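# Slide the red-taped fader to its tape mark

## Task

Find the fader that has red tape next to it and slide its knob until it sits level with the line marked on that tape. Then open the gripper and pull away from it. All other faders must stay where they started.

## Robot and tools

ROBOT AND FRAME. There are two arms, left_arm and right_arm, on opposite sides of the table. All reported poses use one shared scene frame. Its origin is the table centre, +z is up, and the table surface is at z = 0.020 m. left_arm's base is at (-0.061, +0.422, +0.109) m, on the +y side. right_arm's base is at (+0.029, -0.553, +0.120) m. The names are just labels and do not mean sides of any picture. Each gripper's fingers point along its own +x axis and close along its own y axis. The reported end_effector_position is the point between the finger pads, roughly 3 to 4 cm short of the fingertips. Joint ranges in rad, base to wrist: waist -3.054..3.054, shoulder 0..3.142, elbow 0..2.356, wrist pitch -1.571..1.571, wrist yaw -1.571..1.571, wrist roll -3.142..3.142.

THE 14-NUMBER ROW. Both motion tools use rows of 14 plain numbers, each in [-1, 1]. The first 7 are for left_arm: dx, dy, dz, rx, ry, rz, opening. The next 7 are the same for right_arm. Every row carries all 14 numbers, even when one arm stays idle. dx..rz are offsets, not poses. They are given in that gripper's own axes and scaled so that 1.0 is 0.6 m of travel or 180 degrees of turn. rx, ry, rz form a single rotation vector. The opening is absolute, not an offset: +1 is fully open (0.088 m), empty fingers touch at about -0.80, and values down to -1 close no further. A full close needs about 0.5 s or more.

execute_actions(actions). actions is a list of actions, and each action is a table of up to 15 rows. Each row lasts one control step of 1/30 s. If a table has fewer than 15 rows, its last row repeats until 15 steps have passed. Every row's offsets count from the gripper pose measured when that action began, not from the row before. For the first action in a call, that start is the last pose a result reported. An empty list just returns the current state and images.

move(target, speed, blocking). target is one 14-number row. Its offsets count from the pose in the most recent result that showed one. The gripper travels in a straight line toward it, and both arms' paths finish at the same moment. A path takes 0.5 to 10 s, and anything longer is cut off at 10 s before reaching the goal. speed is each arm's top path speed in m/s, from 0.002 to 0.5 (default 0.25); turning is capped at twice that value in rad/s. The opening is sent when the move starts. Paths ignore obstacles and the other arm. Grippers lag, drift and can overshoot speed, mostly when an arm is almost straight. With blocking=false you get a result after 0.5 s while motion continues. Until a result shows that move has ended, new moves and execute_actions are refused, so call wait or stop first. The result adds a "move:" line giving the ending (done, off_target, moving, held, fault) and any limits. If only one arm is named, the other finished at rest near its goal. limits=paced means a sent pose was clipped. limits=held means a check blocked some steps, after which the arm may jump faster than speed. Each gripper's distance from its goal is also listed.

wait(seconds): 0 to 10 s, the arms keep their last command, and it returns early if a running move ends. stop(): brakes a running move, needing more room at higher speed; the fingers are not stopped. zoom_image(camera, region): camera is cam_low, cam_left_wrist or cam_right_wrist; region is [x0, y0, x1, y1] in pixels of that camera's latest 504x504 image, origin top-left, at most 504x504. read_manual(section) only returns licence text ("licences"). finished_scene(scene) takes the number of the current scene, ends it for good and reports success. Call it only once the knob is released and settled at the mark.

CONTROLLER BEHAVIOUR. At every step the commanded pose is clamped to within 70 mm and 16 degrees of the measured pose. If both cannot be met, position wins over orientation. After an action an arm goes at most to its last clamped pose, so a long reach needs further commands. Friction can leave the gripper short or slightly tilted, and tiny moves may do nothing. Check the reported pose and orientation after each move and correct any tilt. To keep an arm still, send the offset back to where it should be in your first call, then zeros afterwards, always with its desired opening.

RESULTS. The state line gives, for each arm, position (m), quat_wxyz and velocities (m/s, rad/s). Printed positions can be off, more so at long reach. "Hand target" lines show the pose each arm is now driving toward. "pose unreachable" means a clearance check altered or blocked that arm's command. grip_measured is the finger opening on the command scale, and the last Joint positions value is the opening in metres. Readings may be off by about 1 mm. To hold something, command an opening clearly below grip_measured; lower values squeeze harder, up to about 34 N per pad. Joint torques are total drive output and noisy, even in free air. MOTOR HOT appears from 50 °C. At 95 °C an OVER-TEMPERATURE FAULT holds the arm, and if it does not cool it loses power and goes limp.

AVOID. Do not knock or place anything off the table. Do not let the arms, including their mounts, collide or press on each other. Keep contact gentle: faster moves and targets set deeper past a contact push harder. If contact torque reaches a joint's load limit (waist 18.2, shoulder 22.5, elbow 22.4, wrist pitch 5.92, wrist yaw 5.9, wrist roll 5.54 N m), that arm halts for 10 s and the rest of the call is skipped. Do not shift the other faders. Loose items may occasionally be nudged by outside pushes. Cameras come with pinhole+radial calibration (K, D, T_world_to_cam); actual poses may differ by a few degrees and millimetres.

Each tool is called after "Call:" as name(argument=value, ...), one argument or row to a line, values as JSON.

## Session

Call:
execute_actions(
  actions=[],
)

Scene clock: 0.00 s.
left_arm: end_effector_position=(-0.2890, +0.1722, +0.1240) grip_measured=+0.844 end_effector_quat_wxyz=(+0.810, -0.292, +0.420, -0.287) end_effector_velocity=(-0.001, -0.000, +0.001) end_effector_angular_velocity=(-0.006, -0.002, -0.008) | right_arm: end_effector_position=(-0.0860, -0.2600, +0.4428) grip_measured=+0.831 end_effector_quat_wxyz=(+0.562, +0.025, -0.013, +0.827) end_effector_velocity=(-0.000, -0.000, -0.005) end_effector_angular_velocity=(-0.023, -0.002, +0.005)
Joint positions: left_arm=[-0.753  2.14   1.168 -0.849 -1.013 -2.845  0.08 ] | right_arm=[-0.007  0.845  0.644  0.256 -0.004  0.007  0.08 ]
Joint velocities: left_arm=[-0.002 -0.002 -0.002  0.007 -0.007  0.007 -0.   ] | right_arm=[-0.002 -0.002 -0.002 -0.022 -0.007  0.007 -0.   ]
Joint torques (N m, as the arm reports them, + toward a larger angle): no reading
Heat: left arm: hottest shoulder 32 °C (+0.0 °C/min); right arm: hottest elbow 32 °C (+0.0 °C/min).
Hand target (left_arm): -0.289, +0.172, +0.124; +0.810, -0.292, +0.420, -0.287
Hand target (right_arm): -0.086, -0.260, +0.443; +0.562, +0.025, -0.013, +0.827

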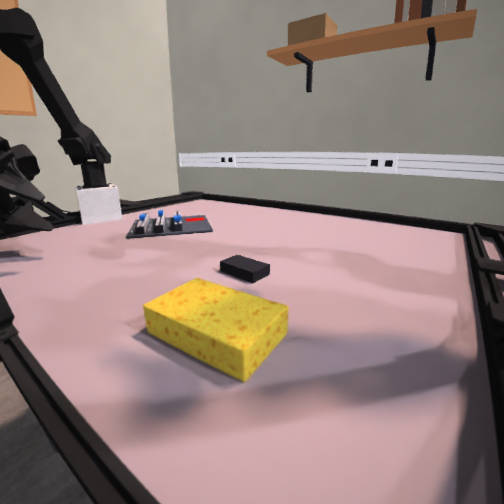

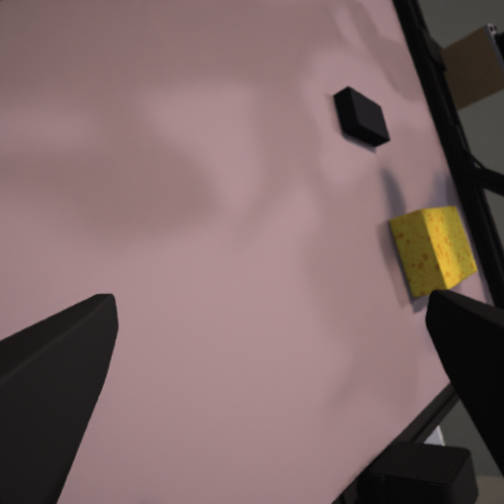

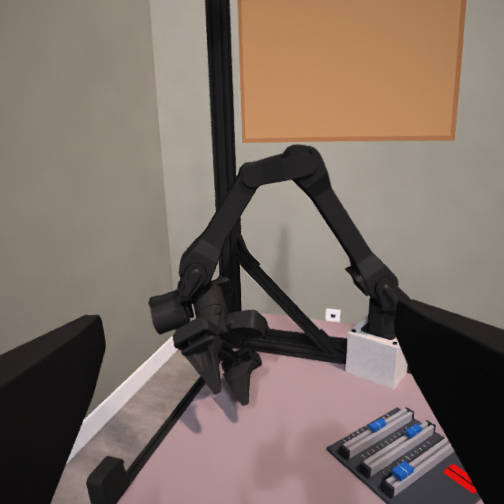

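Call:
move(
  target=[0.126,-0.02,0.442,0.199,0.269,0.199,0.3,0,0,0,0,0,0,0.83],
)

Scene clock: 5.00 s.
left_arm: end_effector_position=(-0.0286, +0.1743, +0.2187) grip_measured=+0.300 end_effector_quat_wxyz=(+0.670, +0.238, +0.664, -0.234) end_effector_velocity=(+0.002, +0.001, +0.000) end_effector_angular_velocity=(+0.008, -0.006, -0.005) | right_arm: end_effector_position=(-0.0860, -0.2600, +0.4429) grip_measured=+0.830 end_effector_quat_wxyz=(+0.562, +0.025, -0.013, +0.827) end_effector_velocity=(-0.000, -0.000, -0.004) end_effector_angular_velocity=(-0.014, +0.002, +0.005)
Joint positions: left_arm=[ 0.496  1.5    1.103 -1.175 -0.01  -0.768  0.054] | right_arm=[-0.007  0.845  0.644  0.257 -0.004  0.007  0.08 ]
Joint velocities: left_arm=[ 0.002  0.002  0.002 -0.007 -0.007  0.007 -0.   ] | right_arm=[-0.002 -0.002 -0.007 -0.007 -0.007  0.007  0.   ]
Joint torques (N m, as the arm reports them, + toward a larger angle): left_arm=[ 0.13 -4.96  6.46  0.29  0.08  0.07] | right_arm=[-0.05 -2.76  7.83  1.99  0.    0.  ]
Heat: left arm: hottest shoulder 33 °C (+12.0 °C/min); right arm: hottest elbow 33 °C (+12.0 °C/min).
Hand target (left_arm): -0.028, +0.172, +0.219; +0.669, +0.237, +0.665, -0.234
Hand target (right_arm): -0.086, -0.260, +0.443; +0.562, +0.025, -0.013, +0.827
Off the commanded pose (left_arm): 0.003 m, 1 deg.
Off the commanded pose (right_arm): 0.000 m, 0 deg.
move: done
camera_calibration (this result's frames):
cam_left_wrist: T_world_to_cam=[[-0.618779, -0.785253, 0.0221284, 0.119313], [-0.72605, 0.582429, 0.365552, -0.175298], [-0.299939, 0.21013, -0.930528, 0.231807], [0, 0, 0, 1]] pos_world=[0.0160812, 0.147081, 0.277143]
cam_right_wrist: T_world_to_cam=[[0.951913, 0.303587, -0.041183, 0.177005], [0.0397499, -0.255673, -0.965946, 0.396457], [-0.303778, 0.91786, -0.255446, 0.403644], [0, 0, 0, 1]] pos_world=[-0.0616343, -0.322862, 0.493355]

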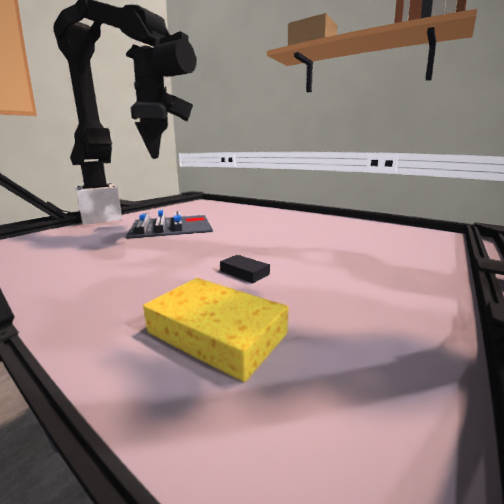

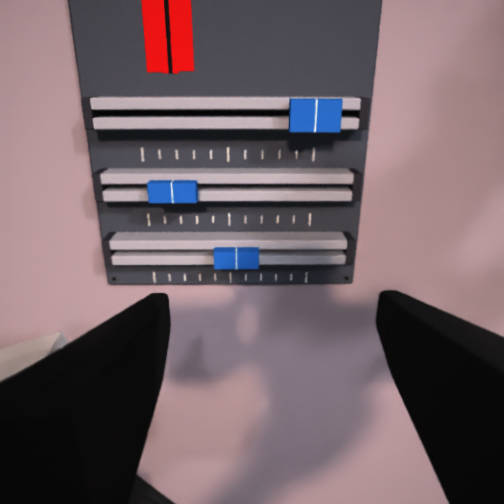

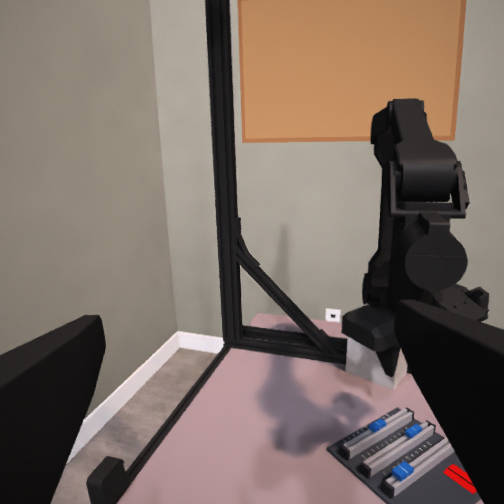

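Call:
move(
  target=[0.19,-0.052,0.065,0,0,0,0.1,0,0,0,0,0,0,0.83],
)

Call:
zoom_image(
  camera="cam_low",
  region=[110,160,230,250],
)

Scene clock: 6.67 s.
left_arm: end_effector_position=(-0.0185, +0.1257, +0.1068) grip_measured=+0.100 end_effector_quat_wxyz=(+0.671, +0.236, +0.663, -0.236) end_effector_velocity=(-0.001, +0.003, -0.001) end_effector_angular_velocity=(+0.013, -0.006, +0.000) | right_arm: end_effector_position=(-0.0860, -0.2600, +0.4431) grip_measured=+0.830 end_effector_quat_wxyz=(+0.562, +0.025, -0.013, +0.827) end_effector_velocity=(-0.002, -0.001, +0.001) end_effector_angular_velocity=(+0.010, -0.005, +0.019)
Joint positions: left_arm=[ 0.51   1.84   1.    -0.725 -0.01  -0.753  0.044] | right_arm=[-0.007  0.845  0.644  0.257 -0.004  0.007  0.08 ]
Joint velocities: left_arm=[-0.007  0.002 -0.002 -0.007 -0.007 -0.007 -0.   ] | right_arm=[-0.002 -0.002 -0.002  0.007 -0.022 -0.007 -0.   ]
Joint torques (N m, as the arm reports them, + toward a larger angle): left_arm=[ 0.27 -6.48  5.13  0.48 -0.08  0.06] | right_arm=[-0.03 -2.74  7.84  2.01  0.01  0.  ]
Heat: left arm: hottest shoulder 33 °C (+9.0 °C/min); right arm: hottest elbow 34 °C (+18.0 °C/min).
Hand target (left_arm): -0.018, +0.126, +0.104; +0.670, +0.238, +0.664, -0.234
Hand target (right_arm): -0.086, -0.260, +0.443; +0.562, +0.025, -0.013, +0.827
Off the commanded pose (left_arm): 0.003 m, 0 deg.
Off the commanded pose (right_arm): 0.000 m, 0 deg.
move: done
camera_calibration (this result's frames):
cam_left_wrist: T_world_to_cam=[[-0.619699, -0.784382, 0.0267917, 0.0893185], [-0.725712, 0.585678, 0.361002, -0.0986208], [-0.298855, 0.20427, -0.93218, 0.141861], [0, 0, 0, 1]] pos_world=[0.026176, 0.0988421, 0.165449]
cam_right_wrist: T_world_to_cam=[[0.951907, 0.303602, -0.0412074, 0.177026], [0.0396158, -0.25533, -0.966042, 0.396749], [-0.303814, 0.91795, -0.255078, 0.403555], [0, 0, 0, 1]] pos_world=[-0.0616242, -0.322888, 0.493509]

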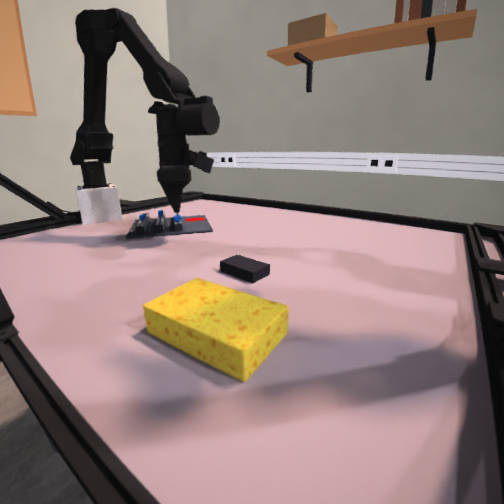

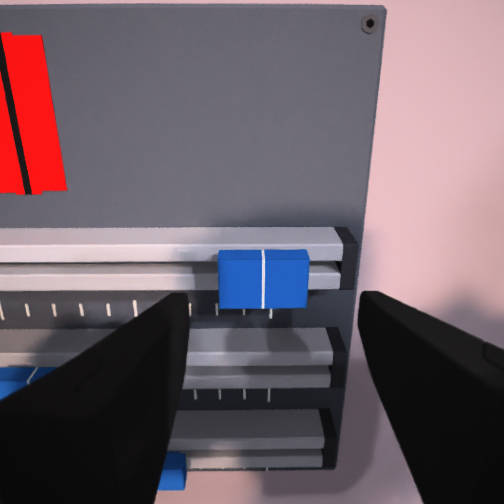

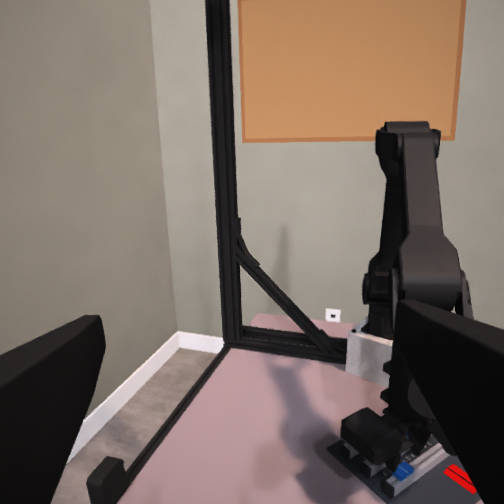

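Region (110, 160, 230, 250) of cam_low's 504x504 image, scaled by 4.200, with more detail than that image has; it fills the top 378 rows of this view, and the rest is white.

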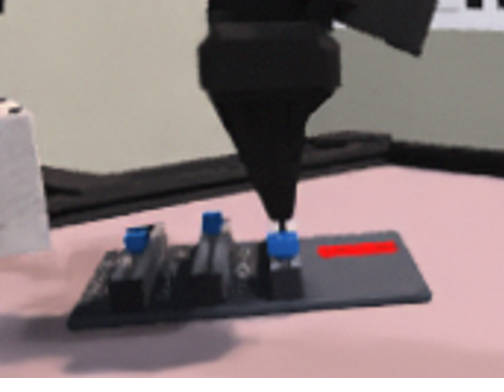

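Call:
move(
  target=[0.04,0.003,0,0,0,0,0,0,0,0,0,0,0,0.83],
  speed=0.08,
)

Call:
move(
  target=[0,0.125,0,0,0,0,-0.05,0,0,0,0,0,0,0.83],
  speed=0.08,
)

Scene clock: 8.00 s.
left_arm: end_effector_position=(-0.0178, +0.1242, +0.0863) grip_measured=+0.000 end_effector_quat_wxyz=(+0.672, +0.232, +0.660, -0.240) end_effector_velocity=(-0.001, +0.002, +0.000) end_effector_angular_velocity=(+0.008, -0.006, -0.015) | right_arm: end_effector_position=(-0.0860, -0.2600, +0.4431) grip_measured=+0.830 end_effector_quat_wxyz=(+0.562, +0.025, -0.013, +0.827) end_effector_velocity=(+0.002, +0.000, -0.002) end_effector_angular_velocity=(-0.004, -0.009, -0.010)
Joint positions: left_arm=[ 0.511  1.886  0.962 -0.629 -0.01  -0.75   0.039] | right_arm=[-0.007  0.845  0.644  0.257 -0.004  0.007  0.08 ]
Joint velocities: left_arm=[-0.007 -0.002 -0.002 -0.007 -0.007  0.007 -0.   ] | right_arm=[-0.002 -0.002 -0.002 -0.007  0.007 -0.007 -0.   ]
Joint torques (N m, as the arm reports them, + toward a larger angle): left_arm=[ 0.21 -6.85  4.23  0.47 -0.06  0.06] | right_arm=[-0.03 -2.75  7.84  2.01  0.    0.01]
Heat: left arm: hottest shoulder 33 °C (+7.5 °C/min); right arm: hottest elbow 34 °C (+15.0 °C/min).
Hand target (left_arm): -0.017, +0.127, +0.083; +0.670, +0.236, +0.663, -0.236
Hand target (right_arm): -0.086, -0.260, +0.443; +0.562, +0.025, -0.013, +0.827
Off the commanded pose (left_arm): 0.005 m, 1 deg.
Off the commanded pose (right_arm): 0.000 m, 0 deg.
move: done
camera_calibration (this result's frames):
cam_left_wrist: T_world_to_cam=[[-0.620348, -0.783548, 0.034931, 0.0882889], [-0.725853, 0.590404, 0.352931, -0.089772], [-0.297162, 0.193586, -0.934997, 0.124919], [0, 0, 0, 1]] pos_world=[0.0267297, 0.0979978, 0.145398]
cam_right_wrist: T_world_to_cam=[[0.951907, 0.303602, -0.0412074, 0.177026], [0.0396158, -0.25533, -0.966042, 0.396749], [-0.303814, 0.91795, -0.255078, 0.403555], [0, 0, 0, 1]] pos_world=[-0.0616242, -0.322888, 0.493509]

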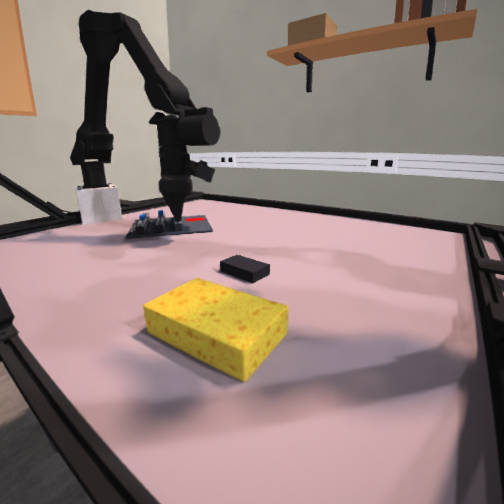

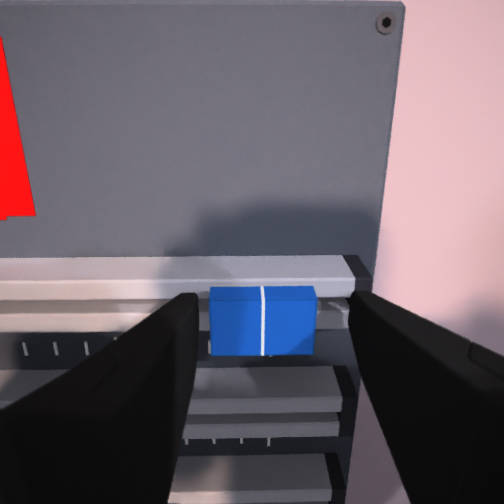

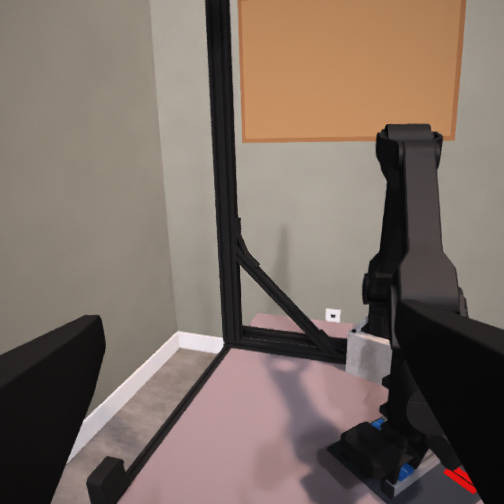

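Scene clock: 9.30 s.
left_arm: end_effector_position=(+0.0283, +0.1813, +0.0847) grip_measured=-0.050 end_effector_quat_wxyz=(+0.671, +0.234, +0.662, -0.240) end_effector_velocity=(+0.001, +0.002, +0.004) end_effector_angular_velocity=(-0.009, +0.004, +0.019) | right_arm: end_effector_position=(-0.0860, -0.2600, +0.4431) grip_measured=+0.830 end_effector_quat_wxyz=(+0.562, +0.025, -0.013, +0.827) end_effector_velocity=(+0.001, -0.000, +0.003) end_effector_angular_velocity=(+0.020, -0.016, -0.001)
Joint positions: left_arm=[ 0.724  1.751  0.773 -0.578 -0.005 -0.536  0.037] | right_arm=[-0.007  0.845  0.644  0.257 -0.004  0.007  0.08 ]
Joint velocities: left_arm=[ 0.012 -0.022 -0.007 -0.007  0.007 -0.007 -0.   ] | right_arm=[-0.007 -0.002  0.002  0.007 -0.007 -0.022  0.   ]
Joint torques (N m, as the arm reports them, + toward a larger angle): left_arm=[-0.05 -8.05  3.93  0.43 -0.15 -0.02] | right_arm=[-0.03 -2.76  7.83  2.    0.01  0.01]
Heat: left arm: hottest shoulder 33 °C (+6.5 °C/min); right arm: hottest elbow 34 °C (+12.9 °C/min).
Hand target (left_arm): +0.029, +0.183, +0.086; +0.672, +0.233, +0.660, -0.240
Hand target (right_arm): -0.086, -0.260, +0.443; +0.562, +0.025, -0.013, +0.827
Off the commanded pose (left_arm): 0.002 m, 0 deg.
Off the commanded pose (right_arm): 0.000 m, 0 deg.
move: done
camera_calibration (this result's frames):
cam_left_wrist: T_world_to_cam=[[-0.621787, -0.782486, 0.0331013, 0.161673], [-0.723749, 0.590236, 0.357503, -0.0898509], [-0.299279, 0.198334, -0.933325, 0.125106], [0, 0, 0, 1]] pos_world=[0.0729387, 0.154728, 0.143535]
cam_right_wrist: T_world_to_cam=[[0.951907, 0.303602, -0.0412074, 0.177026], [0.0396158, -0.25533, -0.966042, 0.396749], [-0.303814, 0.91795, -0.255078, 0.403555], [0, 0, 0, 1]] pos_world=[-0.0616242, -0.322888, 0.493509]

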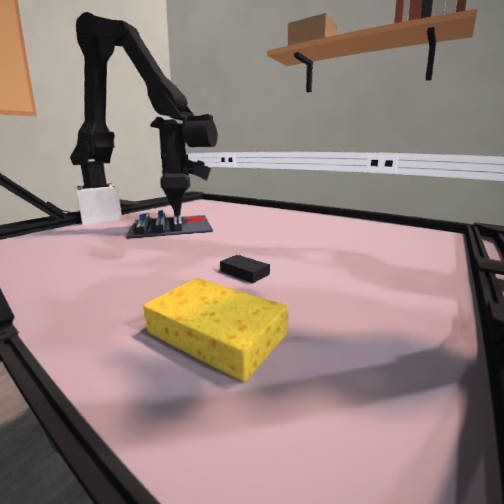

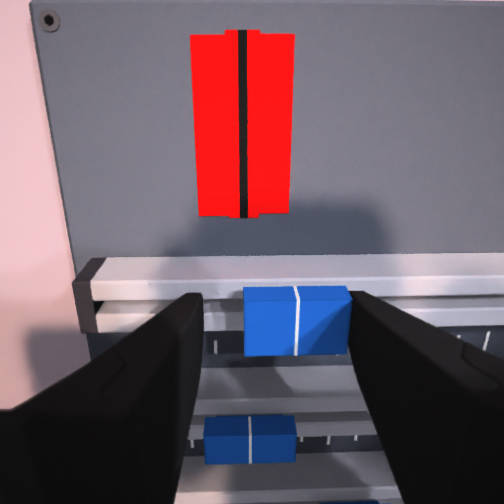

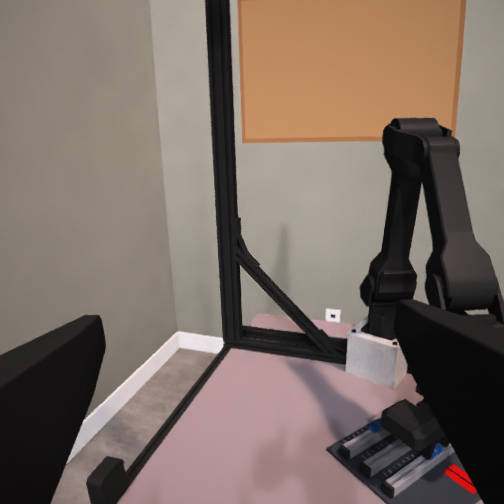

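Call:
move(
  target=[0,0.024,0,0,0,0,-0.05,0,0,0,0,0,0,0.83],
  speed=0.04,
)

Call:
move(
  target=[0,0,0,0,0,0,0.2,0,0,0,0,0,0,0.83],
)

Scene clock: 10.47 s.
left_arm: end_effector_position=(+0.0358, +0.1901, +0.0845) grip_measured=-0.049 end_effector_quat_wxyz=(+0.669, +0.235, +0.663, -0.242) end_effector_velocity=(-0.002, +0.000, -0.001) end_effector_angular_velocity=(-0.005, +0.006, +0.005) | right_arm: end_effector_position=(-0.0860, -0.2600, +0.4431) grip_measured=+0.830 end_effector_quat_wxyz=(+0.562, +0.025, -0.013, +0.827) end_effector_velocity=(-0.000, -0.000, -0.002) end_effector_angular_velocity=(-0.009, +0.004, +0.005)
Joint positions: left_arm=[ 0.767  1.734  0.751 -0.575  0.001 -0.489  0.037] | right_arm=[-0.007  0.845  0.644  0.257 -0.004  0.007  0.08 ]
Joint velocities: left_arm=[-0.002 -0.002 -0.007  0.007  0.007 -0.007  0.   ] | right_arm=[-0.002 -0.002 -0.002 -0.007 -0.007  0.007 -0.   ]
Joint torques (N m, as the arm reports them, + toward a larger angle): left_arm=[ 0.43 -7.48  3.82  0.57 -0.25  0.  ] | right_arm=[-0.03 -2.75  7.86  2.    0.    0.  ]
Heat: left arm: hottest shoulder 33 °C (+5.7 °C/min); right arm: hottest elbow 34 °C (+11.5 °C/min).
Hand target (left_arm): +0.037, +0.193, +0.085; +0.671, +0.234, +0.662, -0.239
Hand target (right_arm): -0.086, -0.260, +0.443; +0.562, +0.025, -0.013, +0.827
Off the commanded pose (left_arm): 0.003 m, 0 deg.
Off the commanded pose (right_arm): 0.000 m, 0 deg.
move: done
camera_calibration (this result's frames):
cam_left_wrist: T_world_to_cam=[[-0.624648, -0.78006, 0.0363606, 0.172614], [-0.719664, 0.593111, 0.360975, -0.0906342], [-0.303148, 0.199314, -0.931867, 0.12524], [0, 0, 0, 1]] pos_world=[0.0805626, 0.163443, 0.143147]
cam_right_wrist: T_world_to_cam=[[0.951907, 0.303602, -0.0412074, 0.177026], [0.0396158, -0.25533, -0.966042, 0.396749], [-0.303814, 0.91795, -0.255078, 0.403555], [0, 0, 0, 1]] pos_world=[-0.0616242, -0.322888, 0.493509]

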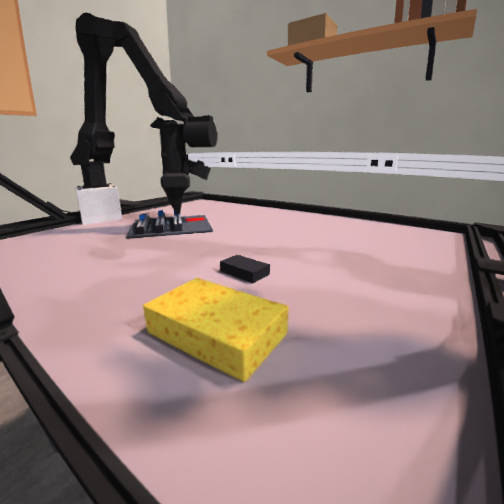

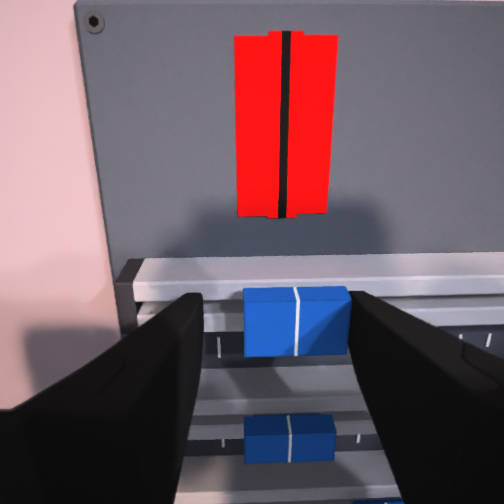

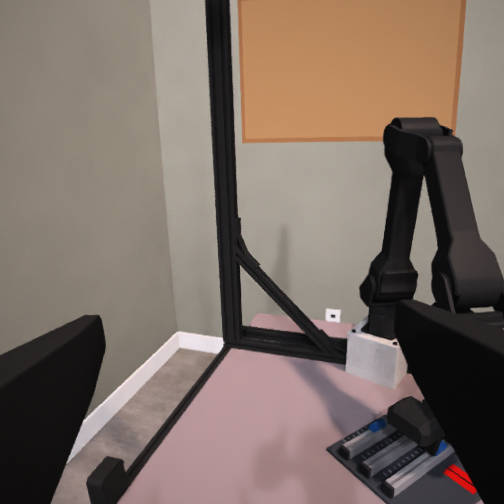

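Scene clock: 10.97 s.
left_arm: end_effector_position=(+0.0358, +0.1901, +0.0845) grip_measured=+0.199 end_effector_quat_wxyz=(+0.669, +0.235, +0.663, -0.242) end_effector_velocity=(-0.001, +0.003, -0.001) end_effector_angular_velocity=(+0.014, -0.002, +0.005) | right_arm: end_effector_position=(-0.0860, -0.2600, +0.4431) grip_measured=+0.830 end_effector_quat_wxyz=(+0.562, +0.025, -0.013, +0.827) end_effector_velocity=(-0.002, -0.001, -0.004) end_effector_angular_velocity=(-0.014, +0.001, +0.020)
Joint positions: left_arm=[ 0.767  1.734  0.751 -0.575  0.    -0.488  0.049] | right_arm=[-0.007  0.845  0.644  0.257 -0.004  0.007  0.08 ]
Joint velocities: left_arm=[-0.002  0.002 -0.002 -0.007 -0.007 -0.007  0.   ] | right_arm=[-0.002 -0.002 -0.007 -0.007 -0.022  0.007 -0.   ]
Joint torques (N m, as the arm reports them, + toward a larger angle): left_arm=[ 0.01 -6.48  4.76  0.41 -0.02  0.  ] | right_arm=[-0.04 -2.77  7.84  2.01  0.01  0.  ]
Heat: left arm: hottest shoulder 33 °C (+5.5 °C/min); right arm: hottest elbow 34 °C (+10.9 °C/min).
Hand target (left_arm): +0.036, +0.190, +0.085; +0.669, +0.235, +0.663, -0.242
Hand target (right_arm): -0.086, -0.260, +0.443; +0.562, +0.025, -0.013, +0.827
Off the commanded pose (left_arm): 0.000 m, 0 deg.
Off the commanded pose (right_arm): 0.000 m, 0 deg.
move: done
camera_calibration (this result's frames):
cam_left_wrist: T_world_to_cam=[[-0.62496, -0.779817, 0.0362049, 0.172602], [-0.719623, 0.593455, 0.360491, -0.0905671], [-0.302603, 0.199239, -0.93206, 0.125289], [0, 0, 0, 1]] pos_world=[0.080608, 0.163383, 0.143176]
cam_right_wrist: T_world_to_cam=[[0.951907, 0.303602, -0.0412074, 0.177026], [0.0396158, -0.25533, -0.966042, 0.396749], [-0.303814, 0.91795, -0.255078, 0.403555], [0, 0, 0, 1]] pos_world=[-0.0616242, -0.322888, 0.493509]

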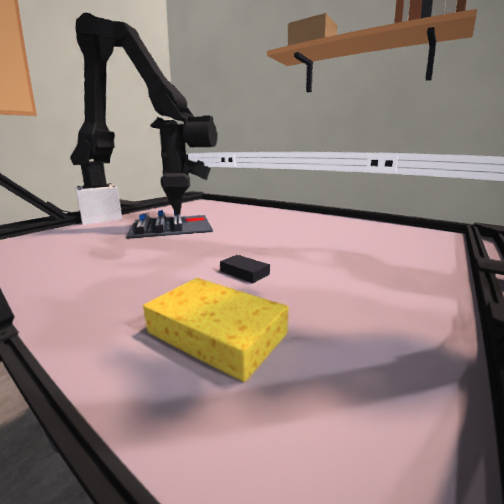

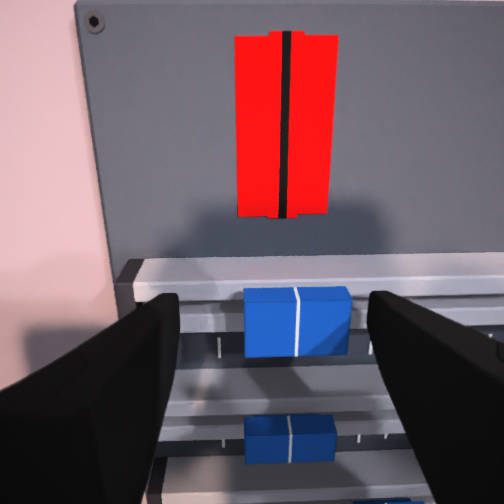

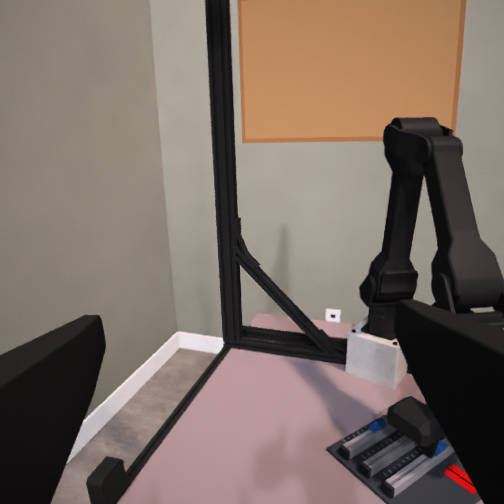

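Call:
execute_actions(
  actions=[
    [[0,0,0,0,0,0,-0.13,0,0,0,0,0,0,0.83]],
    [[0,0,0,0,0,0,0.2,0,0,0,0,0,0,0.83]],
    [[-0.07,0.015,0,0,0,0,0.2,0,0,0,0,0,0,0.83]],
    [[0,0,0,0,0,0,0.2,0,0,0,0,0,0,0.83]],
  ],
)

Scene clock: 14.37 s.
left_arm: end_effector_position=(+0.0397, +0.1995, +0.1231) grip_measured=+0.200 end_effector_quat_wxyz=(+0.665, +0.238, +0.666, -0.240) end_effector_velocity=(+0.000, +0.006, -0.001) end_effector_angular_velocity=(+0.034, -0.009, +0.005) | right_arm: end_effector_position=(-0.0860, -0.2600, +0.4431) grip_measured=+0.830 end_effector_quat_wxyz=(+0.562, +0.025, -0.013, +0.827) end_effector_velocity=(-0.003, -0.000, -0.003) end_effector_angular_velocity=(-0.008, -0.012, +0.019)
Joint positions: left_arm=[ 0.798  1.614  0.808 -0.763  0.003 -0.457  0.049] | right_arm=[-0.007  0.845  0.644  0.257 -0.004  0.007  0.08 ]
Joint velocities: left_arm=[-0.002  0.002 -0.002 -0.022 -0.022 -0.007 -0.   ] | right_arm=[-0.002  0.002 -0.002 -0.007 -0.022 -0.007  0.   ]
Joint torques (N m, as the arm reports them, + toward a larger angle): left_arm=[-0.1  -5.94  5.28  0.43 -0.05  0.  ] | right_arm=[-0.06 -2.76  7.81  2.01  0.01  0.  ]
Heat: left arm: hottest shoulder 34 °C (+8.4 °C/min); right arm: hottest elbow 35 °C (+12.5 °C/min).
Hand target (left_arm): +0.040, +0.199, +0.123; +0.665, +0.238, +0.666, -0.240
Hand target (right_arm): -0.086, -0.260, +0.443; +0.562, +0.025, -0.013, +0.827
Off the commanded pose (left_arm): 0.000 m, 0 deg.
Off the commanded pose (right_arm): 0.000 m, 0 deg.
camera_calibration (this result's frames):
cam_left_wrist: T_world_to_cam=[[-0.625324, -0.779679, 0.0327075, 0.181354], [-0.716563, 0.590292, 0.371607, -0.108154], [-0.309042, 0.208938, -0.927814, 0.158309], [0, 0, 0, 1]] pos_world=[0.0848304, 0.172164, 0.181141]
cam_right_wrist: T_world_to_cam=[[0.951907, 0.303602, -0.0412074, 0.177026], [0.0396158, -0.25533, -0.966042, 0.396749], [-0.303814, 0.91795, -0.255078, 0.403555], [0, 0, 0, 1]] pos_world=[-0.0616242, -0.322888, 0.493509]

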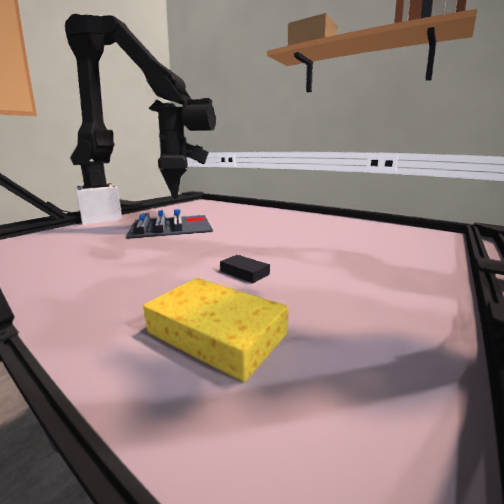

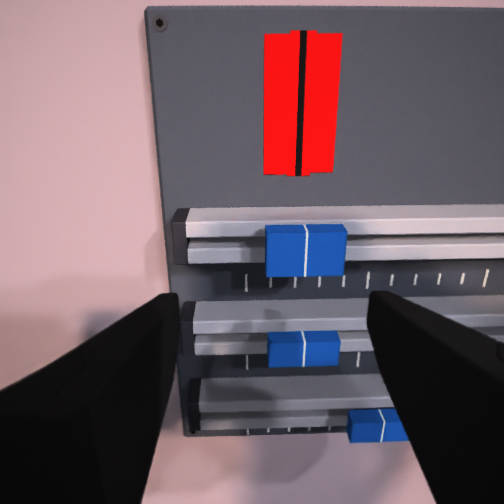

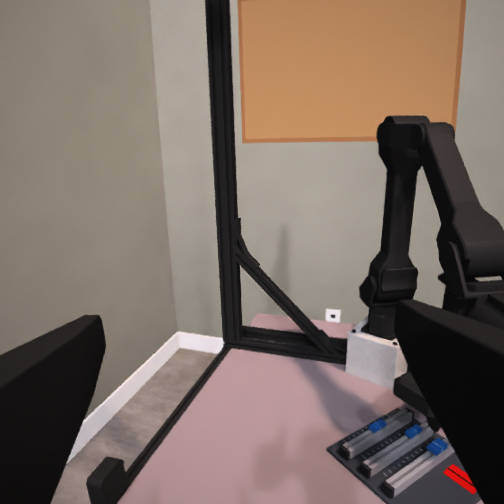

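Call:
finished_scene(
  scene=1,
)

The scene is finished: the task was done.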